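# Move glass beaker from door-side rack to window bench

## Task

Lift the glass beaker off the drying rack on the shelved bench beside the door and set it upright, opening facing up, on the worktop of the shelved bench beside the window. The task fails if the beaker ever touches the floor, drops more than a few centimetres, is struck hard (the glass breaks), or if the robot topples or finishes leaning. At the end the gripper must have released the beaker and the robot must have moved away, with the beaker staying in place without any support from the robot.

## Robot and tools

ROBOT. An omnidirectional wheeled base (wheel motors rated 7 N m) carries a column about 1.75 m high. A carriage slides along it over 1.0 m of travel (lift_m) and holds two identical six-joint arms, each ending in a two-finger gripper. Arm bases sit roughly 0.57 m + lift_m above the floor; parts of the carriage extend about 0.15 m lower. A hand can reach 0.78 m from its shoulder but only about 0.38 m below its arm base. The hand measures about 0.16 m long and 0.1 m wide (0.14 m with fingers open). Parked arm joints 1-6 are 0, 0.05, 0.05, 1.45, 0, 0; parked, the robot occupies about 0.95 m (width) by 0.7 m (length). Cameras: carriage_camera, fixed and aimed forward about 20 degrees downward; left_wrist_camera and right_wrist_camera, each looking out beyond its fingertips. The carriage camera and parked fingertips are up to about 0.45 m above the arm bases. Loose objects may occasionally be nudged by an outside push.

FRAMES. Base frame: origin on the floor below the base centre, x forward, y left, z up. left_hand and right_hand are positions in this frame of the midpoint between each hand's pads. quat_wxyz rotates base axes into hand axes: hand z runs along the fingers, fingers open along hand y; a hand pointing straight up with joints 1, 5, 6 at 0 reads (1, 0, 0, 0). The odometry frame is the base frame as it was when the scene began; base_odometry comes from wheel rotation only, so slip appears as motion. Heading grows to the left, range -3.142 to 3.142.

execute_actions. Argument actions: a list holding one action or none (none just reports state and images). An action may have base, joints, or both; they start together and may finish at different times; no action runs beyond 15 s. base holds exactly one relative command, an offset from where the base last reported itself: translate_m (metres, -2 to 2, forward positive), strafe_m (metres, -2 to 2, left positive) or rotate_rad (radians, -6.3 to 6.3, counter-clockwise positive). joints is an object keyed by joint name, each value a single absolute target (not an offset), one arm's joints named separately from the other's: lift_m 0 to 1 (m, tolerance 0.004); *_joint1_rad -2.617 to 3.054 (vertical-axis swing, 0 ahead, positive left); *_joint2_rad 0 to 3.141 (shoulder: 0 upper arm level pointing back, 1.57 vertical, 3.14 level forward); *_joint3_rad 0 to 3.141 (elbow: 0 folded, 3.14 straight); *_joint4_rad -1.57 to 1.57 (wrist pitch, 0 in line with forearm, positive lifts fingertips); *_joint5_rad -1.57 to 1.57 (wrist yaw, positive swings fingertips to the right, opposite sense to joint 1); *_joint6_rad -2.094 to 2.094 (roll about the finger axis, positive clockwise viewed from forearm); *_gripper_m 0 to 0.093 (metres of pad gap). * is left or right. Joints left out may still push toward earlier targets. Unknown keys or out-of-range values get the whole call rejected with no motion. Optional cameras: list of carriage_camera, left_wrist_camera, right_wrist_camera or all; omitted/null means all, [] means none. If a result reports a stop, later motion calls in the same reply are skipped.

wait: seconds 0 to 10; commands nothing and returns state and images. zoom_image: camera plus region [x0, y0, x1, y1] in pixels of that camera's most recent full image (672x504, origin top-left, at most 504x504). finished_scene: scene = current scene number; irreversible, and the goal must already hold.

RESULTS. base_status and joint_status: done (reached; for the base it means wheels turned the commanded amount, slip included; a 1-2 mm move may stop short yet say done); off_target (resting away from target, possibly still pushing; normal for a gripper holding something); contact_stop or time_out (target dropped, holds where it stopped). joint command not followed with a cause line: a self-collision check withheld that arm's joint targets (gripper still acts); such targets may be retried on later actions. on_its_own covers uncommanded items; held at gives a held target, not the position. motor_effort: percent of maximum, positive toward higher joint values, peak in brackets; readings are noisy and biased. A lift effort that keeps dropping while lowering means a hand or load is resting on something; a drive_wheels value at rest above the free-move level means the base is pressing on something. Motor temperatures lists each arm's joints in joint_positions order. Hand readings drift at long reach; a level hand sags 10-17 cm under 1 kg. Camera calibration (K, distortion, T_world_to_cam from base frame) is supplied and has small errors, larger for wrist cameras.

AVOID. Drive contact stops may come late or not at all; after one, back off about 0.2 m along the path you came (or reverse a turn), repeating if still pressed. Never reverse into a table edge the column is under. Arms have no contact stop and snap to targets when freed. Keep the two arms from hitting or pressing each other; to untangle, move the withheld arm clear first, the other in a later action. ARM HIT flags a hard self-hit. Tipping is likeliest with high carriage, outstretched arms, a load, pulling, or abrupt stops; only images reveal a lean. Heat: MOTOR HOT from 75 °C; at 90 °C that arm halts 10 s; at 100 °C it goes limp and drops; halted keys show limit_stop_at_motor_heat, so resend targets. Outstretched arms heat quickly even empty. Grip force is about 45-60 N per pad. The simulation keeps running while you compose a reply, holding the last command. Avoid drops, slams and hard pushes; shorter robot motion is better.

Each tool is called after ">>>" as name(argument=value, ...) on one line, values as JSON.

## Session

>>> execute_actions(actions=[])

Scene clock: 0.00 s.
Motor temperatures (°C, as the motors report them): left_arm=[26 25 25 25 28 25] | right_arm=[25 27 27 27 27 28]
base_odometry: x=+0.000 y=+0.000 heading=+0.000 (m, m, rad; odometry frame)
base_status: not commanded
joint_positions: lift_m=+0.301 left_joint1_rad=-0.006 left_joint2_rad=+0.060 left_joint3_rad=+0.030 left_joint4_rad=+1.466 left_joint5_rad=-0.026 left_joint6_rad=+0.024 left_gripper_m=+0.095 right_joint1_rad=+0.001 right_joint2_rad=+0.075 right_joint3_rad=+0.060 right_joint4_rad=+1.439 right_joint5_rad=-0.009 right_joint6_rad=+0.050 right_gripper_m=+0.094
joint_status: not commanded
motor_effort: lift_m=+21 drive_wheels=+0 (%)
left_hand: x=+0.3018 y=+0.3427 z=+1.3228 quat_wxyz=(+0.998, -0.012, +0.068, +0.010) (m; base frame)
right_hand: x=+0.3042 y=-0.3369 z=+1.3300 quat_wxyz=(+0.997, -0.003, +0.074, +0.026) (m; base frame)
pictures: carriage_camera, left_wrist_camera, right_wrist_camera
Images, in order (width x height): carriage_camera 672x504, left_wrist_camera 672x504, right_wrist_camera 672x504.

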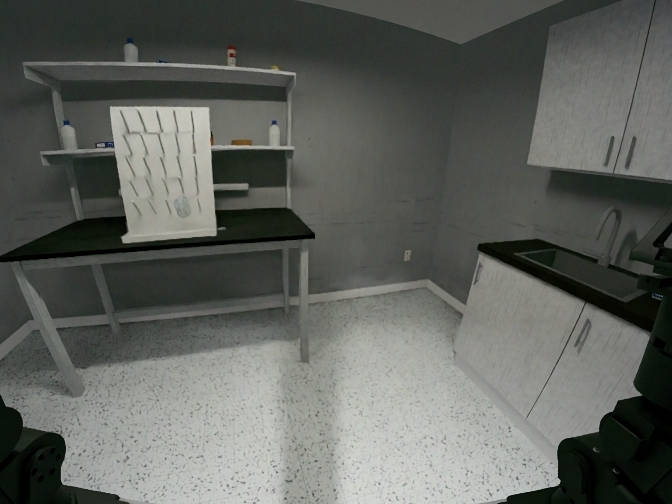

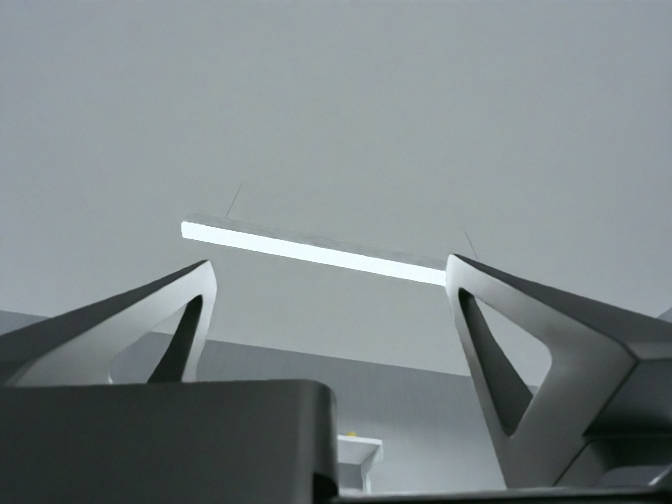

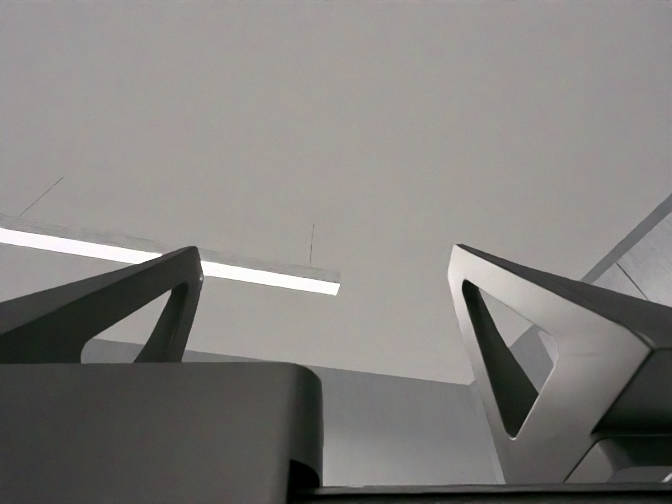

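>>> execute_actions(actions=[{"base":{"rotate_rad":0.327}}], cameras=[])

>>> execute_actions(actions=[{"base":{"translate_m":0.75},"joints":{"left_joint4_rad":0.3}}])

>>> zoom_image(camera="carriage_camera", region=[100,120,360,340])

Scene clock: 3.03 s.
Motor temperatures (°C, as the motors report them): left_arm=[26 25 25 25 28 25] | right_arm=[25 27 27 27 27 28]
base_odometry: x=+0.000 y=+0.000 heading=+0.327 (m, m, rad; odometry frame)
base_status: done
joint_positions: lift_m=+0.301 left_joint1_rad=-0.006 left_joint2_rad=+0.060 left_joint3_rad=+0.030 left_joint4_rad=+1.466 left_joint5_rad=-0.026 left_joint6_rad=+0.024 left_gripper_m=+0.095 right_joint1_rad=+0.001 right_joint2_rad=+0.075 right_joint3_rad=+0.060 right_joint4_rad=+1.439 right_joint5_rad=-0.009 right_joint6_rad=+0.050 right_gripper_m=+0.094
joint_status: not commanded
motor_effort: lift_m=+22(22) drive_wheels=+4(13) (%)
left_hand: x=+0.3018 y=+0.3427 z=+1.3228 quat_wxyz=(+0.998, -0.012, +0.068, +0.010) (m; base frame)
right_hand: x=+0.3042 y=-0.3369 z=+1.3300 quat_wxyz=(+0.997, -0.003, +0.074, +0.026) (m; base frame)
pictures: none
No camera images: the call's "cameras" was empty. Leave "cameras" out to get every camera's image.

Scene clock: 6.87 s.
Motor temperatures (°C, as the motors report them): left_arm=[26 25 26 26 28 25] | right_arm=[25 27 28 27 27 28]
base_odometry: x=+0.710 y=+0.242 heading=+0.327 (m, m, rad; odometry frame)
base_status: done
joint_positions: lift_m=+0.301 left_joint1_rad=-0.006 left_joint2_rad=+0.060 left_joint3_rad=+0.030 left_joint4_rad=+0.294 left_joint5_rad=-0.026 left_joint6_rad=+0.024 left_gripper_m=+0.095 right_joint1_rad=+0.001 right_joint2_rad=+0.075 right_joint3_rad=+0.060 right_joint4_rad=+1.438 right_joint5_rad=-0.009 right_joint6_rad=+0.050 right_gripper_m=+0.094
joint_status: all done
motor_effort: lift_m=+22(22) drive_wheels=-8(23) (%)
left_hand: x=+0.5060 y=+0.3416 z=+1.1433 quat_wxyz=(+0.794, -0.001, +0.608, +0.015) (m; base frame)
right_hand: x=+0.3043 y=-0.3369 z=+1.3300 quat_wxyz=(+0.997, -0.003, +0.074, +0.026) (m; base frame)
pictures: carriage_camera, left_wrist_camera, right_wrist_camera
camera_calibration (this result's frames):
left_wrist_camera: T_world_to_cam=[[0.0225891, -0.999034, -0.0376906, 0.368011], [-0.317374, 0.0285842, -0.94787, 1.24533], [0.948031, 0.0333735, -0.316421, -0.00355479], [0, 0, 0, 1]] pos_world=[0.390292, 0.332177, 1.19316]
right_wrist_camera: T_world_to_cam=[[0.0627171, -0.997769, -0.0228613, -0.330147], [0.743696, 0.061998, -0.665637, 0.689918], [0.66557, 0.024745, 0.745925, -1.06784], [0, 0, 0, 1]] pos_world=[0.218339, -0.34576, 1.24822]
Images, in order (width x height): carriage_camera 672x504, left_wrist_camera 672x504, right_wrist_camera 672x504.

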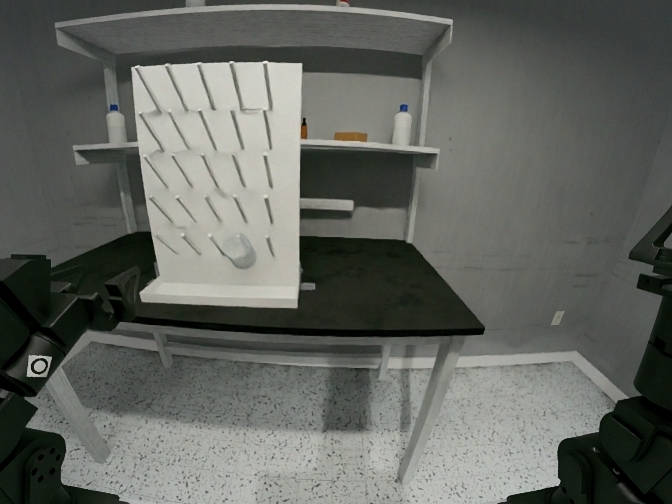

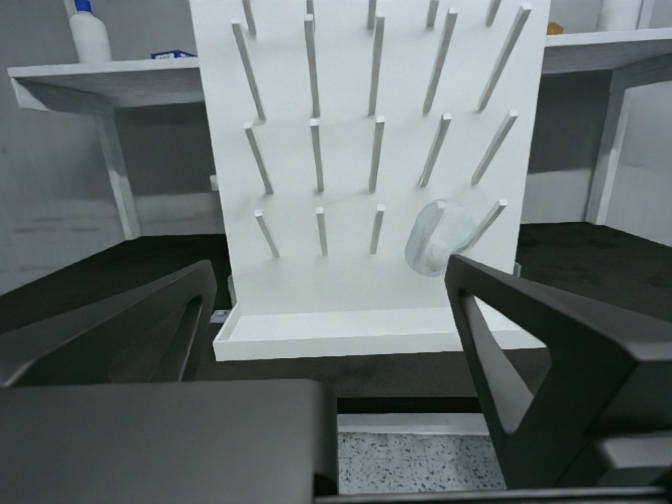

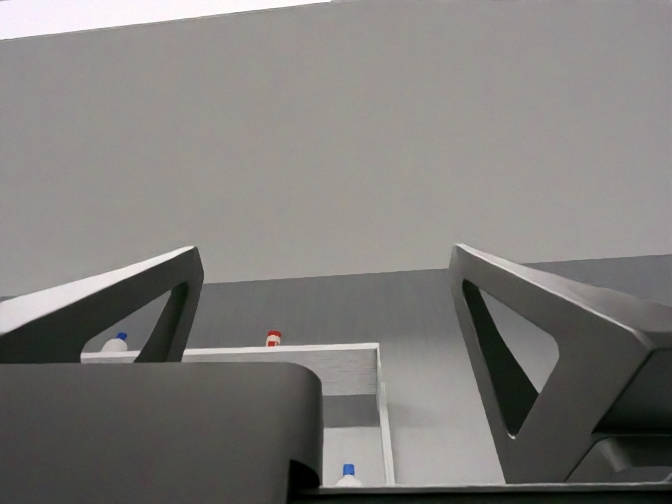

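Region (100, 120, 360, 340) of carriage_camera's 672x504 image, scaled by 1.938, with more detail than that image has; it fills the top 426 rows of this view, and the rest is white.

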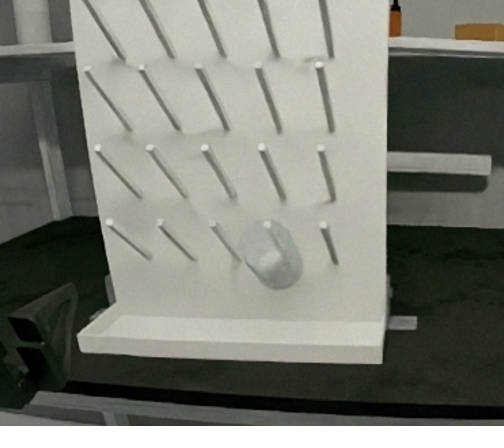

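>>> execute_actions(actions=[{"base":{"strafe_m":-0.125},"joints":{"left_joint2_rad":0.6,"left_joint3_rad":0.6,"left_joint4_rad":-0.4,"lift_m":0.27}}], cameras=[])

>>> execute_actions(actions=[{"base":{"translate_m":0.13}}], cameras=["carriage_camera","left_wrist_camera"])

Scene clock: 12.93 s.
Motor temperatures (°C, as the motors report them): left_arm=[26 25 27 28 28 25] | right_arm=[25 27 28 27 27 28]
base_odometry: x=+0.751 y=+0.123 heading=+0.328 (m, m, rad; odometry frame)
base_status: done
joint_positions: lift_m=+0.270 left_joint1_rad=-0.006 left_joint2_rad=+0.592 left_joint3_rad=+0.575 left_joint4_rad=-0.402 left_joint5_rad=-0.026 left_joint6_rad=+0.024 left_gripper_m=+0.095 right_joint1_rad=+0.001 right_joint2_rad=+0.075 right_joint3_rad=+0.060 right_joint4_rad=+1.437 right_joint5_rad=-0.009 right_joint6_rad=+0.050 right_gripper_m=+0.094
joint_status: all done
motor_effort: lift_m=+22(24) drive_wheels=-4(14) (%)
left_hand: x=+0.5370 y=+0.3414 z=+1.0828 quat_wxyz=(+0.545, +0.005, +0.839, +0.016) (m; base frame)
right_hand: x=+0.3045 y=-0.3369 z=+1.2989 quat_wxyz=(+0.997, -0.003, +0.074, +0.026) (m; base frame)
pictures: none
No camera images: the call's "cameras" was empty. Leave "cameras" out to get every camera's image.

Scene clock: 14.73 s.
Motor temperatures (°C, as the motors report them): left_arm=[26 25 27 28 28 25] | right_arm=[25 27 28 27 27 28]
base_odometry: x=+0.874 y=+0.165 heading=+0.327 (m, m, rad; odometry frame)
base_status: done
joint_positions: lift_m=+0.270 left_joint1_rad=-0.006 left_joint2_rad=+0.592 left_joint3_rad=+0.575 left_joint4_rad=-0.403 left_joint5_rad=-0.026 left_joint6_rad=+0.024 left_gripper_m=+0.095 right_joint1_rad=+0.001 right_joint2_rad=+0.075 right_joint3_rad=+0.060 right_joint4_rad=+1.437 right_joint5_rad=-0.009 right_joint6_rad=+0.050 right_gripper_m=+0.094
joint_status: not commanded
motor_effort: lift_m=+22(22) drive_wheels=-6(12) (%)
left_hand: x=+0.5368 y=+0.3414 z=+1.0825 quat_wxyz=(+0.544, +0.005, +0.839, +0.016) (m; base frame)
right_hand: x=+0.3045 y=-0.3369 z=+1.2989 quat_wxyz=(+0.997, -0.003, +0.074, +0.026) (m; base frame)
pictures: carriage_camera, left_wrist_camera
camera_calibration (this result's frames):
carriage_camera: T_world_to_cam=[[-0.0319408, -0.997453, 0.063768, -0.0770069], [-0.34277, -0.0489998, -0.93814, 1.25605], [0.938876, -0.0518228, -0.340333, 0.279914], [0, 0, 0, 1]] pos_world=[0.165273, -0.000758596, 1.27853]
left_wrist_camera: T_world_to_cam=[[-0.00754641, -0.998868, -0.0469655, 0.391012], [-0.844888, 0.0314918, -0.534015, 1.03169], [0.53489, 0.0356507, -0.844169, 0.740235], [0, 0, 0, 1]] pos_world=[0.478666, 0.33169, 1.19418]
Images, in order (width x height): carriage_camera 672x504, left_wrist_camera 672x504.

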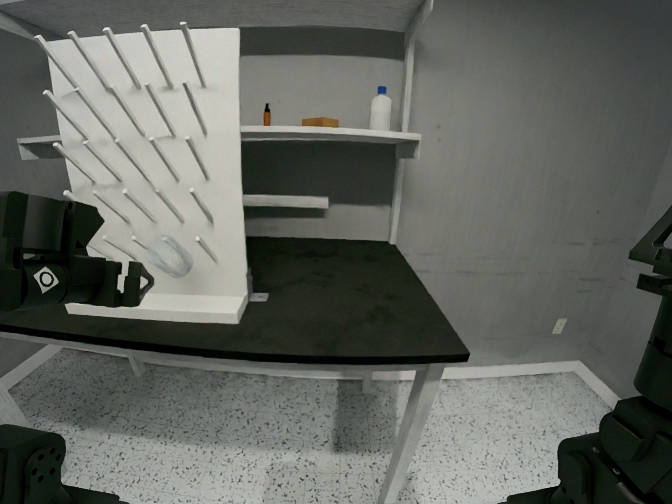

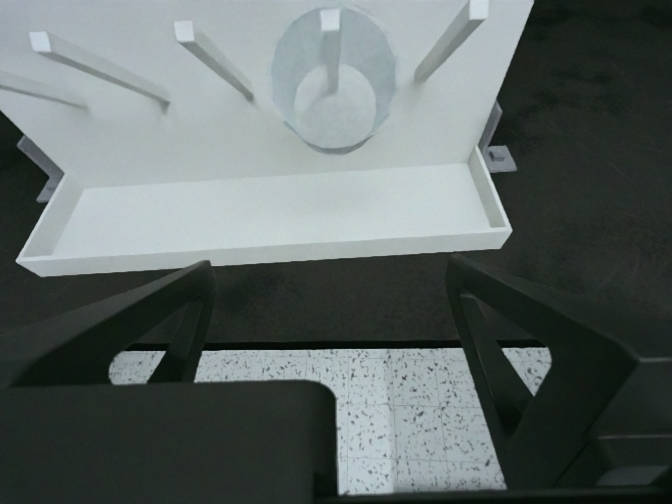

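>>> execute_actions(actions=[{"base":{"translate_m":0.115}}], cameras=["carriage_camera","left_wrist_camera"])

>>> zoom_image(camera="carriage_camera", region=[40,160,240,340])

Scene clock: 17.13 s.
Motor temperatures (°C, as the motors report them): left_arm=[26 25 28 28 28 25] | right_arm=[25 27 29 27 27 28]
base_odometry: x=+0.983 y=+0.202 heading=+0.327 (m, m, rad; odometry frame)
base_status: done
joint_positions: lift_m=+0.270 left_joint1_rad=-0.006 left_joint2_rad=+0.592 left_joint3_rad=+0.575 left_joint4_rad=-0.404 left_joint5_rad=-0.026 left_joint6_rad=+0.024 left_gripper_m=+0.095 right_joint1_rad=+0.001 right_joint2_rad=+0.075 right_joint3_rad=+0.060 right_joint4_rad=+1.437 right_joint5_rad=-0.009 right_joint6_rad=+0.050 right_gripper_m=+0.094
joint_status: not commanded
motor_effort: lift_m=+22(22) drive_wheels=-7(14) (%)
left_hand: x=+0.5367 y=+0.3414 z=+1.0823 quat_wxyz=(+0.544, +0.005, +0.839, +0.016) (m; base frame)
right_hand: x=+0.3045 y=-0.3369 z=+1.2989 quat_wxyz=(+0.997, -0.003, +0.074, +0.026) (m; base frame)
pictures: carriage_camera, left_wrist_camera
camera_calibration (this result's frames):
carriage_camera: T_world_to_cam=[[-0.0319408, -0.997453, 0.063768, -0.0770069], [-0.34277, -0.0489998, -0.93814, 1.25605], [0.938876, -0.0518228, -0.340333, 0.279914], [0, 0, 0, 1]] pos_world=[0.165273, -0.000758596, 1.27853]
left_wrist_camera: T_world_to_cam=[[-0.00758225, -0.998868, -0.0469639, 0.391022], [-0.845295, 0.0314941, -0.53337, 1.03105], [0.534246, 0.0356542, -0.844577, 0.740918], [0, 0, 0, 1]] pos_world=[0.478675, 0.33169, 1.19406]
Images, in order (width x height): carriage_camera 672x504, left_wrist_camera 672x504.

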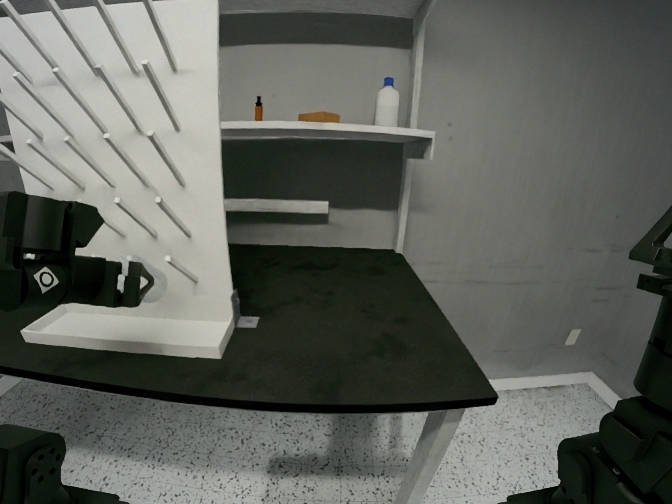

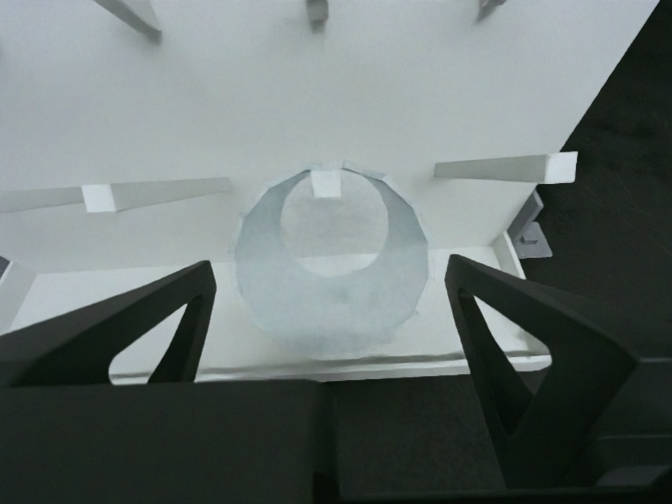

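Region (40, 160, 240, 340) of carriage_camera's 672x504 image, scaled by 2.520, with more detail than that image has; it fills the top 454 rows of this view, and the rest is white.

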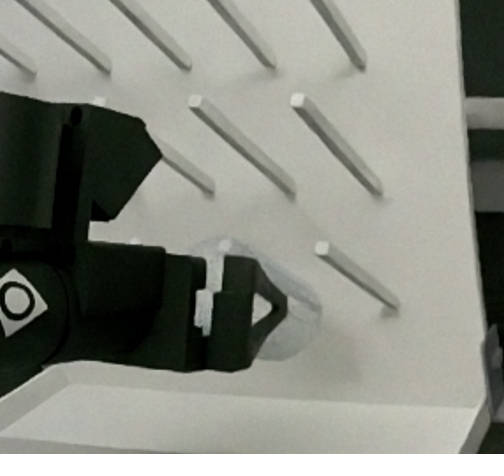

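>>> execute_actions(actions=[{"base":{"translate_m":0.015}}], cameras=[])

>>> execute_actions(actions=[{"joints":{"left_gripper_m":0.05}}], cameras=["left_wrist_camera"])

>>> execute_actions(actions=[{"base":{"translate_m":-0.02},"joints":{"lift_m":0.3}}], cameras=["carriage_camera","left_wrist_camera"])

Scene clock: 18.87 s.
Motor temperatures (°C, as the motors report them): left_arm=[26 25 28 29 28 25] | right_arm=[25 27 29 27 27 28]
base_odometry: x=+0.997 y=+0.206 heading=+0.326 (m, m, rad; odometry frame)
base_status: done
joint_positions: lift_m=+0.270 left_joint1_rad=-0.006 left_joint2_rad=+0.592 left_joint3_rad=+0.575 left_joint4_rad=-0.404 left_joint5_rad=-0.026 left_joint6_rad=+0.024 left_gripper_m=+0.095 right_joint1_rad=+0.001 right_joint2_rad=+0.075 right_joint3_rad=+0.060 right_joint4_rad=+1.437 right_joint5_rad=-0.009 right_joint6_rad=+0.050 right_gripper_m=+0.094
joint_status: not commanded
motor_effort: lift_m=+22(22) drive_wheels=-6(15) (%)
left_hand: x=+0.5367 y=+0.3414 z=+1.0822 quat_wxyz=(+0.543, +0.005, +0.839, +0.016) (m; base frame)
right_hand: x=+0.3045 y=-0.3369 z=+1.2989 quat_wxyz=(+0.997, -0.003, +0.074, +0.026) (m; base frame)
pictures: none
No camera images: the call's "cameras" was empty. Leave "cameras" out to get every camera's image.

Scene clock: 19.47 s.
Motor temperatures (°C, as the motors report them): left_arm=[26 25 28 29 28 25] | right_arm=[25 27 29 27 27 28]
base_odometry: x=+0.997 y=+0.206 heading=+0.326 (m, m, rad; odometry frame)
base_status: not commanded
joint_positions: lift_m=+0.270 left_joint1_rad=-0.006 left_joint2_rad=+0.592 left_joint3_rad=+0.575 left_joint4_rad=-0.404 left_joint5_rad=-0.026 left_joint6_rad=+0.024 left_gripper_m=+0.070 right_joint1_rad=+0.001 right_joint2_rad=+0.075 right_joint3_rad=+0.060 right_joint4_rad=+1.437 right_joint5_rad=-0.009 right_joint6_rad=+0.050 right_gripper_m=+0.094
joint_status: left_gripper_m off_target (ended at +0.070, target +0.050)
motor_effort: lift_m=+22(22) drive_wheels=-6(6) (%)
left_hand: x=+0.5367 y=+0.3414 z=+1.0822 quat_wxyz=(+0.543, +0.005, +0.839, +0.016) (m; base frame)
right_hand: x=+0.3045 y=-0.3369 z=+1.2989 quat_wxyz=(+0.997, -0.003, +0.074, +0.026) (m; base frame)
pictures: left_wrist_camera
camera_calibration (this result's frames):
left_wrist_camera: T_world_to_cam=[[-0.00760016, -0.998868, -0.0469631, 0.391026], [-0.845499, 0.0314952, -0.533048, 1.03073], [0.533923, 0.035656, -0.844781, 0.741258], [0, 0, 0, 1]] pos_world=[0.478679, 0.33169, 1.19399]
Images, in order (width x height): left_wrist_camera 672x504.

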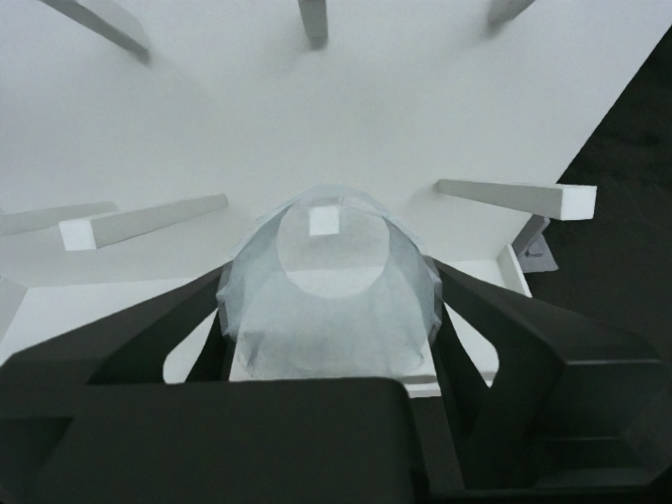

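Scene clock: 20.33 s.
Motor temperatures (°C, as the motors report them): left_arm=[26 25 28 29 28 25] | right_arm=[25 27 29 27 27 28]
base_odometry: x=+0.978 y=+0.200 heading=+0.326 (m, m, rad; odometry frame)
base_status: done
joint_positions: lift_m=+0.300 left_joint1_rad=-0.006 left_joint2_rad=+0.595 left_joint3_rad=+0.575 left_joint4_rad=-0.425 left_joint5_rad=-0.026 left_joint6_rad=+0.024 left_gripper_m=+0.070 right_joint1_rad=+0.001 right_joint2_rad=+0.075 right_joint3_rad=+0.060 right_joint4_rad=+1.437 right_joint5_rad=-0.009 right_joint6_rad=+0.050 right_gripper_m=+0.094
joint_status: all done
motor_effort: lift_m=+22(27) drive_wheels=-1(21) (%)
left_hand: x=+0.5349 y=+0.3414 z=+1.1070 quat_wxyz=(+0.534, +0.005, +0.845, +0.016) (m; base frame)
right_hand: x=+0.3046 y=-0.3369 z=+1.3288 quat_wxyz=(+0.997, -0.003, +0.074, +0.026) (m; base frame)
pictures: carriage_camera, left_wrist_camera
camera_calibration (this result's frames):
carriage_camera: T_world_to_cam=[[-0.0319408, -0.997453, 0.063768, -0.0789189], [-0.34277, -0.0489998, -0.93814, 1.28418], [0.938876, -0.0518228, -0.340333, 0.290118], [0, 0, 0, 1]] pos_world=[0.165273, -0.000758596, 1.30851]
left_wrist_camera: T_world_to_cam=[[-0.00867442, -0.998862, -0.0469029, 0.392693], [-0.857477, 0.0315612, -0.513554, 1.02722], [0.51445, 0.0357634, -0.856774, 0.786838], [0, 0, 0, 1]] pos_world=[0.479435, 0.331686, 1.22009]
Images, in order (width x height): carriage_camera 672x504, left_wrist_camera 672x504.

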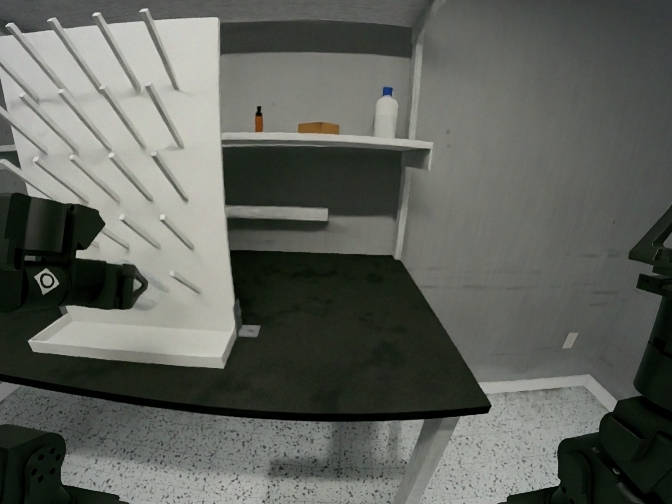

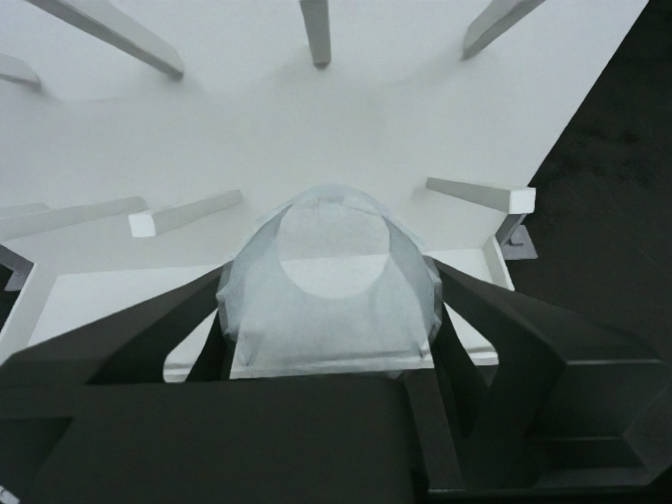

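>>> execute_actions(actions=[{"base":{"translate_m":-0.022},"joints":{"lift_m":0.313}}], cameras=[])

>>> execute_actions(actions=[{"base":{"translate_m":-0.02},"joints":{"lift_m":0.333}}], cameras=[])

>>> execute_actions(actions=[{"base":{"translate_m":-0.02},"joints":{"lift_m":0.353}}], cameras=["carriage_camera","left_wrist_camera"])

Scene clock: 22.23 s.
Motor temperatures (°C, as the motors report them): left_arm=[26 25 29 29 28 25] | right_arm=[25 27 29 27 27 28]
base_odometry: x=+0.957 y=+0.193 heading=+0.326 (m, m, rad; odometry frame)
base_status: done
joint_positions: lift_m=+0.313 left_joint1_rad=-0.006 left_joint2_rad=+0.595 left_joint3_rad=+0.575 left_joint4_rad=-0.411 left_joint5_rad=-0.026 left_joint6_rad=+0.024 left_gripper_m=+0.070 right_joint1_rad=+0.001 right_joint2_rad=+0.075 right_joint3_rad=+0.060 right_joint4_rad=+1.437 right_joint5_rad=-0.009 right_joint6_rad=+0.050 right_gripper_m=+0.094
joint_status: all done
motor_effort: lift_m=+21(28) drive_wheels=+0(20) (%)
left_hand: x=+0.5363 y=+0.3414 z=+1.1232 quat_wxyz=(+0.540, +0.005, +0.842, +0.016) (m; base frame)
right_hand: x=+0.3047 y=-0.3369 z=+1.3419 quat_wxyz=(+0.997, -0.003, +0.075, +0.026) (m; base frame)
pictures: none
No camera images: the call's "cameras" was empty. Leave "cameras" out to get every camera's image.

Scene clock: 23.10 s.
Motor temperatures (°C, as the motors report them): left_arm=[26 25 29 29 28 25] | right_arm=[25 27 29 27 27 28]
base_odometry: x=+0.938 y=+0.187 heading=+0.327 (m, m, rad; odometry frame)
base_status: done
joint_positions: lift_m=+0.333 left_joint1_rad=-0.006 left_joint2_rad=+0.595 left_joint3_rad=+0.575 left_joint4_rad=-0.412 left_joint5_rad=-0.022 left_joint6_rad=+0.024 left_gripper_m=+0.070 right_joint1_rad=+0.001 right_joint2_rad=+0.075 right_joint3_rad=+0.060 right_joint4_rad=+1.436 right_joint5_rad=-0.009 right_joint6_rad=+0.050 right_gripper_m=+0.094
joint_status: all done
motor_effort: lift_m=+21(27) drive_wheels=-6(19) (%)
left_hand: x=+0.5362 y=+0.3408 z=+1.1427 quat_wxyz=(+0.539, +0.006, +0.842, +0.014) (m; base frame)
right_hand: x=+0.3047 y=-0.3369 z=+1.3618 quat_wxyz=(+0.997, -0.003, +0.075, +0.026) (m; base frame)
pictures: none
No camera images: the call's "cameras" was empty. Leave "cameras" out to get every camera's image.

Scene clock: 23.97 s.
Motor temperatures (°C, as the motors report them): left_arm=[26 25 29 30 28 25] | right_arm=[25 27 29 27 27 28]
base_odometry: x=+0.919 y=+0.181 heading=+0.327 (m, m, rad; odometry frame)
base_status: done
joint_positions: lift_m=+0.353 left_joint1_rad=-0.006 left_joint2_rad=+0.596 left_joint3_rad=+0.575 left_joint4_rad=-0.425 left_joint5_rad=-0.022 left_joint6_rad=+0.024 left_gripper_m=+0.070 right_joint1_rad=+0.001 right_joint2_rad=+0.075 right_joint3_rad=+0.060 right_joint4_rad=+1.436 right_joint5_rad=-0.009 right_joint6_rad=+0.050 right_gripper_m=+0.094
joint_status: all done
motor_effort: lift_m=+21(27) drive_wheels=+2(21) (%)
left_hand: x=+0.5349 y=+0.3408 z=+1.1597 quat_wxyz=(+0.533, +0.006, +0.846, +0.014) (m; base frame)
right_hand: x=+0.3048 y=-0.3369 z=+1.3818 quat_wxyz=(+0.997, -0.003, +0.075, +0.026) (m; base frame)
pictures: carriage_camera, left_wrist_camera
camera_calibration (this result's frames):
carriage_camera: T_world_to_cam=[[-0.0319408, -0.997453, 0.063768, -0.0823011], [-0.34277, -0.0489998, -0.93814, 1.33394], [0.938876, -0.0518228, -0.340333, 0.30817], [0, 0, 0, 1]] pos_world=[0.165273, -0.000758596, 1.36155]
left_wrist_camera: T_world_to_cam=[[-0.0118408, -0.998898, -0.0454197, 0.39456], [-0.858163, 0.0334661, -0.512286, 1.05254], [0.513241, 0.0329116, -0.857613, 0.834578], [0, 0, 0, 1]] pos_world=[0.479582, 0.331434, 1.27287]
Images, in order (width x height): carriage_camera 672x504, left_wrist_camera 672x504.

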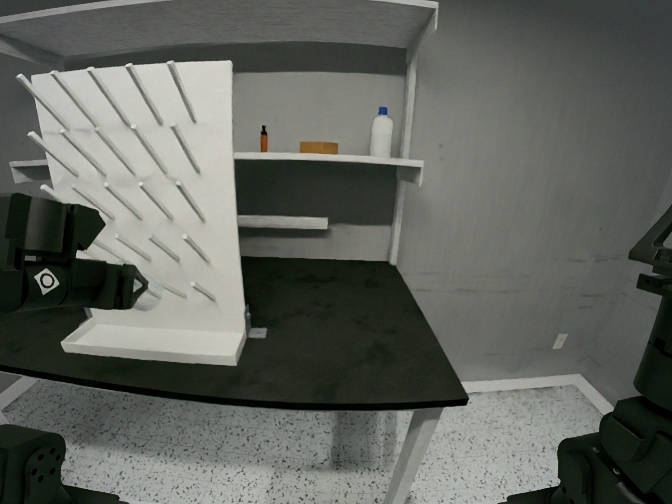

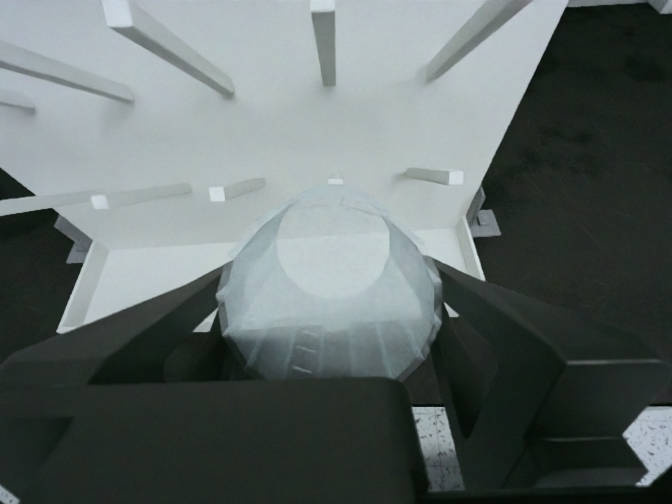

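>>> execute_actions(actions=[{"base":{"translate_m":-0.45}}], cameras=[])

>>> execute_actions(actions=[{"base":{"rotate_rad":-2.2},"joints":{"left_joint4_rad":1.55,"left_joint6_rad":-1.77}}], cameras=["carriage_camera"])

Scene clock: 37.13 s.
Motor temperatures (°C, as the motors report them): left_arm=[26 25 31 32 28 25] | right_arm=[25 28 30 27 27 28]
base_odometry: x=+0.493 y=+0.036 heading=+0.327 (m, m, rad; odometry frame)
base_status: done
joint_positions: lift_m=+0.353 left_joint1_rad=-0.006 left_joint2_rad=+0.596 left_joint3_rad=+0.575 left_joint4_rad=-0.427 left_joint5_rad=-0.022 left_joint6_rad=+0.024 left_gripper_m=+0.070 right_joint1_rad=+0.001 right_joint2_rad=+0.075 right_joint3_rad=+0.060 right_joint4_rad=+1.436 right_joint5_rad=-0.009 right_joint6_rad=+0.050 right_gripper_m=+0.094
joint_status: not commanded
motor_effort: lift_m=+22(21) drive_wheels=-5(17) (%)
left_hand: x=+0.5347 y=+0.3408 z=+1.1594 quat_wxyz=(+0.533, +0.006, +0.846, +0.014) (m; base frame)
right_hand: x=+0.3048 y=-0.3369 z=+1.3818 quat_wxyz=(+0.997, -0.003, +0.075, +0.026) (m; base frame)
pictures: none
No camera images: the call's "cameras" was empty. Leave "cameras" out to get every camera's image.

Scene clock: 40.77 s.
Motor temperatures (°C, as the motors report them): left_arm=[26 25 31 31 28 25] | right_arm=[25 28 30 27 27 28]
base_odometry: x=+0.493 y=+0.036 heading=-1.873 (m, m, rad; odometry frame)
base_status: done
joint_positions: lift_m=+0.353 left_joint1_rad=-0.006 left_joint2_rad=+0.596 left_joint3_rad=+0.575 left_joint4_rad=+1.543 left_joint5_rad=-0.025 left_joint6_rad=-1.764 left_gripper_m=+0.070 right_joint1_rad=+0.001 right_joint2_rad=+0.075 right_joint3_rad=+0.060 right_joint4_rad=+1.436 right_joint5_rad=-0.009 right_joint6_rad=+0.050 right_gripper_m=+0.094
joint_status: all done
motor_effort: lift_m=+22(21) drive_wheels=+3(16) (%)
left_hand: x=+0.3249 y=+0.3425 z=+1.5112 quat_wxyz=(+0.633, -0.027, +0.006, -0.773) (m; base frame)
right_hand: x=+0.3048 y=-0.3369 z=+1.3818 quat_wxyz=(+0.997, -0.003, +0.075, +0.026) (m; base frame)
pictures: carriage_camera
camera_calibration (this result's frames):
carriage_camera: T_world_to_cam=[[-0.0319408, -0.997453, 0.063768, -0.0823011], [-0.34277, -0.0489998, -0.93814, 1.33394], [0.938876, -0.0518228, -0.340333, 0.30817], [0, 0, 0, 1]] pos_world=[0.165273, -0.000758596, 1.36155]
Images, in order (width x height): carriage_camera 672x504.

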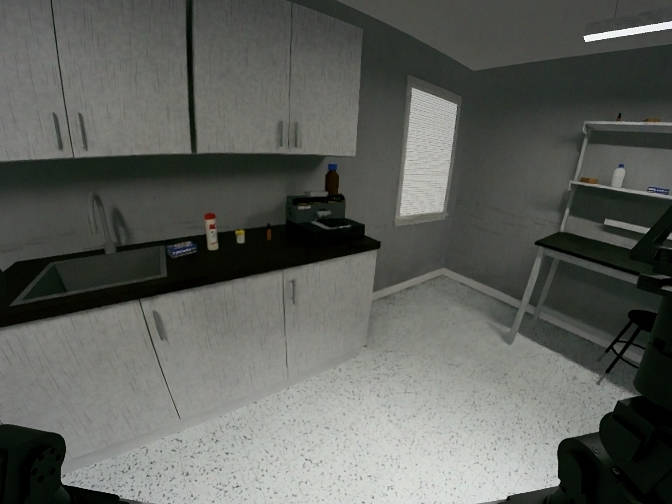

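>>> execute_actions(actions=[{"base":{"rotate_rad":-0.94},"joints":{"left_joint1_rad":-0.6,"left_joint2_rad":2.8,"left_joint3_rad":2.83}}], cameras=[])

>>> execute_actions(actions=[{"joints":{"right_joint1_rad":0.77,"right_joint2_rad":1.37,"right_joint3_rad":1.27,"right_joint4_rad":0.52,"right_joint6_rad":0}}])

Scene clock: 44.03 s.
Motor temperatures (°C, as the motors report them): left_arm=[26 26 31 30 28 25] | right_arm=[25 28 30 27 27 28]
base_odometry: x=+0.493 y=+0.036 heading=-2.812 (m, m, rad; odometry frame)
base_status: done
joint_positions: lift_m=+0.353 left_joint1_rad=-0.595 left_joint2_rad=+2.819 left_joint3_rad=+2.800 left_joint4_rad=+1.538 left_joint5_rad=-0.029 left_joint6_rad=-1.765 left_gripper_m=+0.070 right_joint1_rad=+0.001 right_joint2_rad=+0.075 right_joint3_rad=+0.060 right_joint4_rad=+1.436 right_joint5_rad=-0.009 right_joint6_rad=+0.050 right_gripper_m=+0.094
joint_status: all done
motor_effort: lift_m=+21(22) drive_wheels=+4(17) (%)
left_hand: x=+0.7063 y=+0.0460 z=+1.4471 quat_wxyz=(+0.381, -0.026, +0.013, -0.924) (m; base frame)
right_hand: x=+0.3048 y=-0.3369 z=+1.3818 quat_wxyz=(+0.997, -0.003, +0.075, +0.026) (m; base frame)
pictures: none
No camera images: the call's "cameras" was empty. Leave "cameras" out to get every camera's image.

Scene clock: 45.63 s.
Motor temperatures (°C, as the motors report them): left_arm=[26 27 31 30 28 25] | right_arm=[25 28 31 28 27 28]
base_odometry: x=+0.493 y=+0.036 heading=-2.812 (m, m, rad; odometry frame)
base_status: not commanded
joint_positions: lift_m=+0.353 left_joint1_rad=-0.595 left_joint2_rad=+2.819 left_joint3_rad=+2.800 left_joint4_rad=+1.541 left_joint5_rad=-0.029 left_joint6_rad=-1.765 left_gripper_m=+0.070 right_joint1_rad=+0.766 right_joint2_rad=+1.360 right_joint3_rad=+1.257 right_joint4_rad=+0.534 right_joint5_rad=-0.009 right_joint6_rad=+0.005 right_gripper_m=+0.094
joint_status: all done
motor_effort: lift_m=+22(22) drive_wheels=+4(4) (%)
left_hand: x=+0.7057 y=+0.0463 z=+1.4472 quat_wxyz=(+0.381, -0.025, +0.012, -0.924) (m; base frame)
right_hand: x=+0.5801 y=-0.0336 z=+1.4578 quat_wxyz=(+0.779, -0.204, +0.500, +0.319) (m; base frame)
pictures: carriage_camera, left_wrist_camera, right_wrist_camera
camera_calibration (this result's frames):
carriage_camera: T_world_to_cam=[[-0.0319408, -0.997453, 0.063768, -0.0823012], [-0.34277, -0.0489998, -0.93814, 1.33394], [0.938876, -0.0518228, -0.340333, 0.30817], [0, 0, 0, 1]] pos_world=[0.165273, -0.000758596, 1.36155]
left_wrist_camera: T_world_to_cam=[[-0.717997, 0.695197, 0.0343779, 0.419868], [-0.606314, -0.600414, -0.521428, 1.22111], [-0.341854, -0.395227, 0.852603, -0.848542], [0, 0, 0, 1]] pos_world=[0.751764, 0.105915, 1.34576]
right_wrist_camera: T_world_to_cam=[[0.690246, -0.723196, -0.02338, -0.395913], [-0.124098, -0.0864877, -0.988494, 1.52012], [0.712853, 0.685206, -0.149445, -0.054171], [0, 0, 0, 1]] pos_world=[0.500539, -0.117733, 1.48528]
Images, in order (width x height): carriage_camera 672x504, left_wrist_camera 672x504, right_wrist_camera 672x504.

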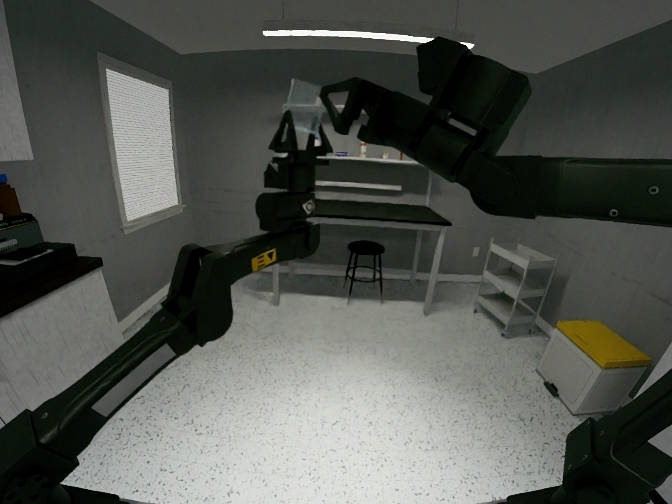

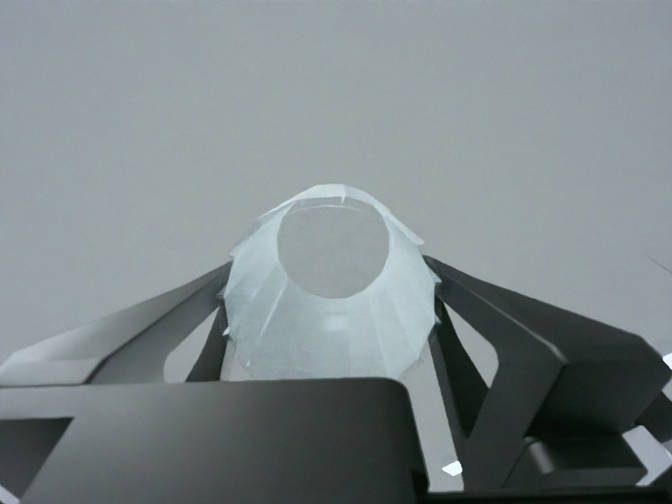

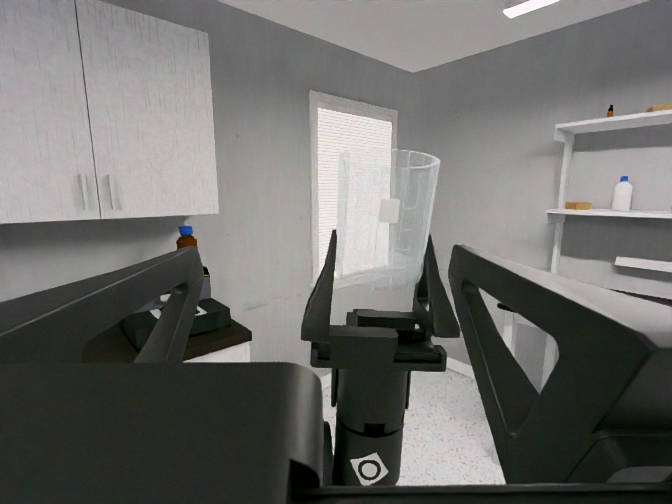

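>>> execute_actions(actions=[{"joints":{"right_joint1_rad":0.685,"right_joint2_rad":1.6,"right_joint3_rad":1.66,"right_joint4_rad":0.36,"right_joint6_rad":0.05}}])

Scene clock: 47.73 s.
Motor temperatures (°C, as the motors report them): left_arm=[26 29 31 30 28 25] | right_arm=[25 28 31 28 27 28]
base_odometry: x=+0.493 y=+0.036 heading=-2.812 (m, m, rad; odometry frame)
base_status: not commanded
joint_positions: lift_m=+0.353 left_joint1_rad=-0.595 left_joint2_rad=+2.819 left_joint3_rad=+2.800 left_joint4_rad=+1.543 left_joint5_rad=-0.029 left_joint6_rad=-1.765 left_gripper_m=+0.070 right_joint1_rad=+0.684 right_joint2_rad=+1.600 right_joint3_rad=+1.659 right_joint4_rad=+0.370 right_joint5_rad=-0.009 right_joint6_rad=+0.046 right_gripper_m=+0.094
joint_status: all done
motor_effort: lift_m=+22(22) drive_wheels=+4(4) (%)
left_hand: x=+0.7053 y=+0.0466 z=+1.4472 quat_wxyz=(+0.381, -0.025, +0.011, -0.924) (m; base frame)
right_hand: x=+0.6461 y=-0.0263 z=+1.5029 quat_wxyz=(+0.785, -0.173, +0.512, +0.302) (m; base frame)
pictures: carriage_camera, left_wrist_camera, right_wrist_camera
camera_calibration (this result's frames):
carriage_camera: T_world_to_cam=[[-0.0319408, -0.997453, 0.063768, -0.0823012], [-0.34277, -0.0489998, -0.93814, 1.33394], [0.938876, -0.0518228, -0.340333, 0.30817], [0, 0, 0, 1]] pos_world=[0.165273, -0.000758596, 1.36155]
left_wrist_camera: T_world_to_cam=[[-0.71805, 0.695232, 0.0325003, 0.422159], [-0.60549, -0.600972, -0.521742, 1.22095], [-0.3432, -0.394316, 0.852484, -0.847511], [0, 0, 0, 1]] pos_world=[0.751536, 0.106069, 1.34579]
right_wrist_camera: T_world_to_cam=[[0.640432, -0.765631, -0.0604631, -0.348358], [-0.154895, -0.051654, -0.98658, 1.59147], [0.752233, 0.641203, -0.151673, -0.122807], [0, 0, 0, 1]] pos_world=[0.56199, -0.105764, 1.53042]
Images, in order (width x height): carriage_camera 672x504, left_wrist_camera 672x504, right_wrist_camera 672x504.

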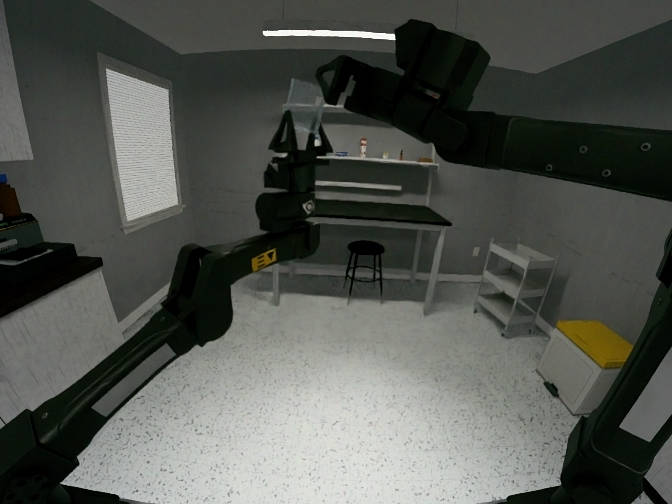

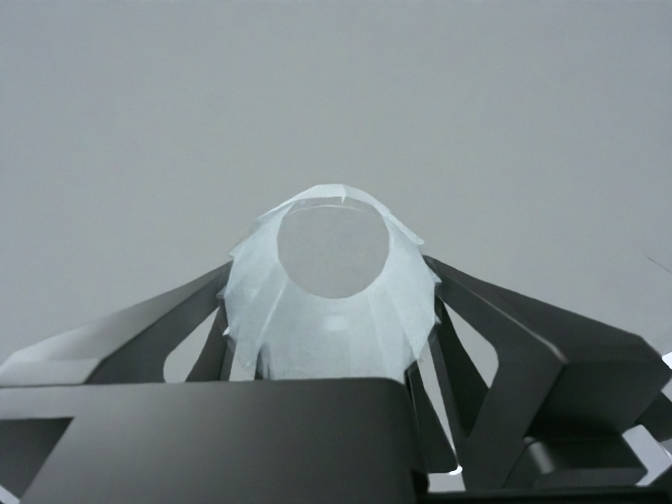

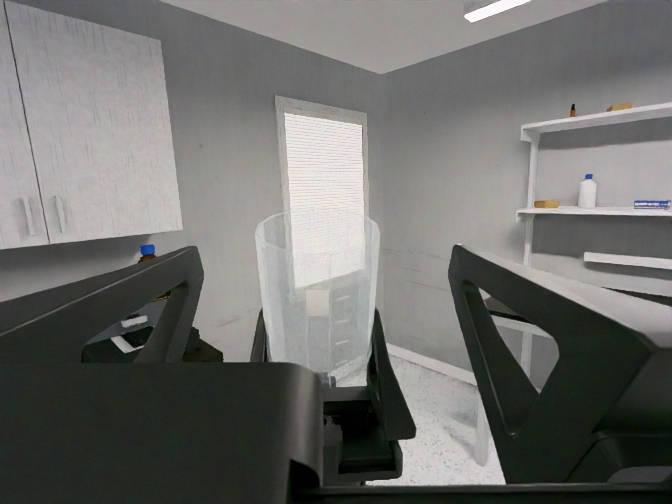

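>>> execute_actions(actions=[{"joints":{"right_joint1_rad":0.695,"right_joint2_rad":1.92,"right_joint3_rad":2.06,"right_joint4_rad":0.26}}])

>>> zoom_image(camera="carriage_camera", region=[240,40,400,180])

Scene clock: 49.47 s.
Motor temperatures (°C, as the motors report them): left_arm=[26 30 31 29 28 25] | right_arm=[25 28 31 28 27 28]
base_odometry: x=+0.493 y=+0.036 heading=-2.812 (m, m, rad; odometry frame)
base_status: not commanded
joint_positions: lift_m=+0.353 left_joint1_rad=-0.595 left_joint2_rad=+2.819 left_joint3_rad=+2.800 left_joint4_rad=+1.543 left_joint5_rad=-0.029 left_joint6_rad=-1.765 left_gripper_m=+0.070 right_joint1_rad=+0.688 right_joint2_rad=+1.924 right_joint3_rad=+2.053 right_joint4_rad=+0.267 right_joint5_rad=-0.009 right_joint6_rad=+0.046 right_gripper_m=+0.094
joint_status: all done
motor_effort: lift_m=+22(22) drive_wheels=+4(4) (%)
left_hand: x=+0.7053 y=+0.0466 z=+1.4472 quat_wxyz=(+0.381, -0.025, +0.011, -0.924) (m; base frame)
right_hand: x=+0.7074 y=+0.0267 z=+1.4964 quat_wxyz=(+0.776, -0.178, +0.524, +0.301) (m; base frame)
pictures: carriage_camera, left_wrist_camera, right_wrist_camera
camera_calibration (this result's frames):
carriage_camera: T_world_to_cam=[[-0.0319408, -0.997453, 0.063768, -0.0823012], [-0.34277, -0.0489998, -0.93814, 1.33394], [0.938876, -0.0518228, -0.340333, 0.30817], [0, 0, 0, 1]] pos_world=[0.165273, -0.000758596, 1.36155]
left_wrist_camera: T_world_to_cam=[[-0.71805, 0.695232, 0.0325003, 0.422159], [-0.60549, -0.600972, -0.521742, 1.22095], [-0.3432, -0.394316, 0.852484, -0.847511], [0, 0, 0, 1]] pos_world=[0.751536, 0.106069, 1.34579]
right_wrist_camera: T_world_to_cam=[[0.642156, -0.764156, -0.0608391, -0.348085], [-0.178746, -0.0720855, -0.981251, 1.60672], [0.745443, 0.640991, -0.18288, -0.152333], [0, 0, 0, 1]] pos_world=[0.624276, -0.0525262, 1.52756]
Images, in order (width x height): carriage_camera 672x504, left_wrist_camera 672x504, right_wrist_camera 672x504.

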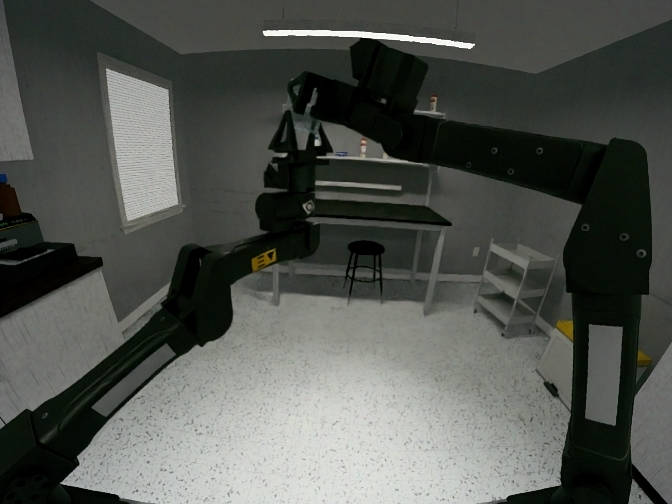

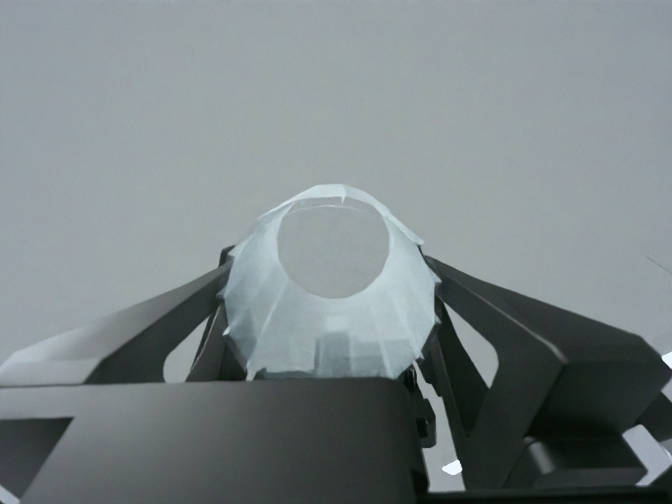

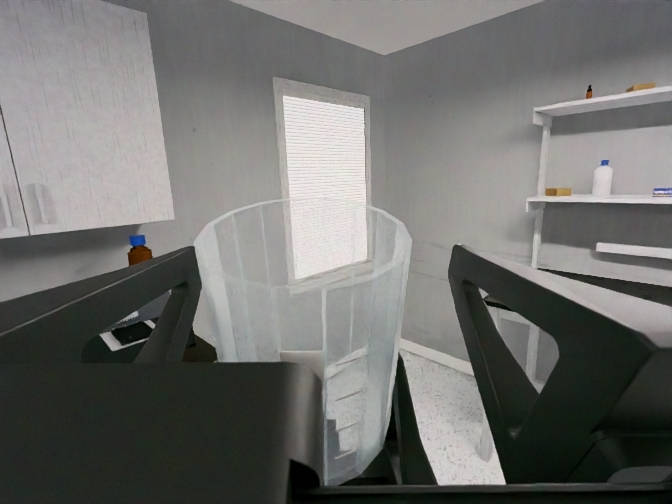

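Region (240, 40, 400, 180) of carriage_camera's 672x504 image, scaled by 3.150, with more detail than that image has; it fills the top 441 rows of this view, and the rest is white.

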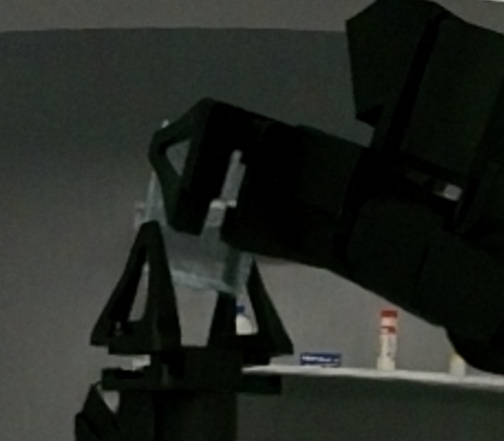

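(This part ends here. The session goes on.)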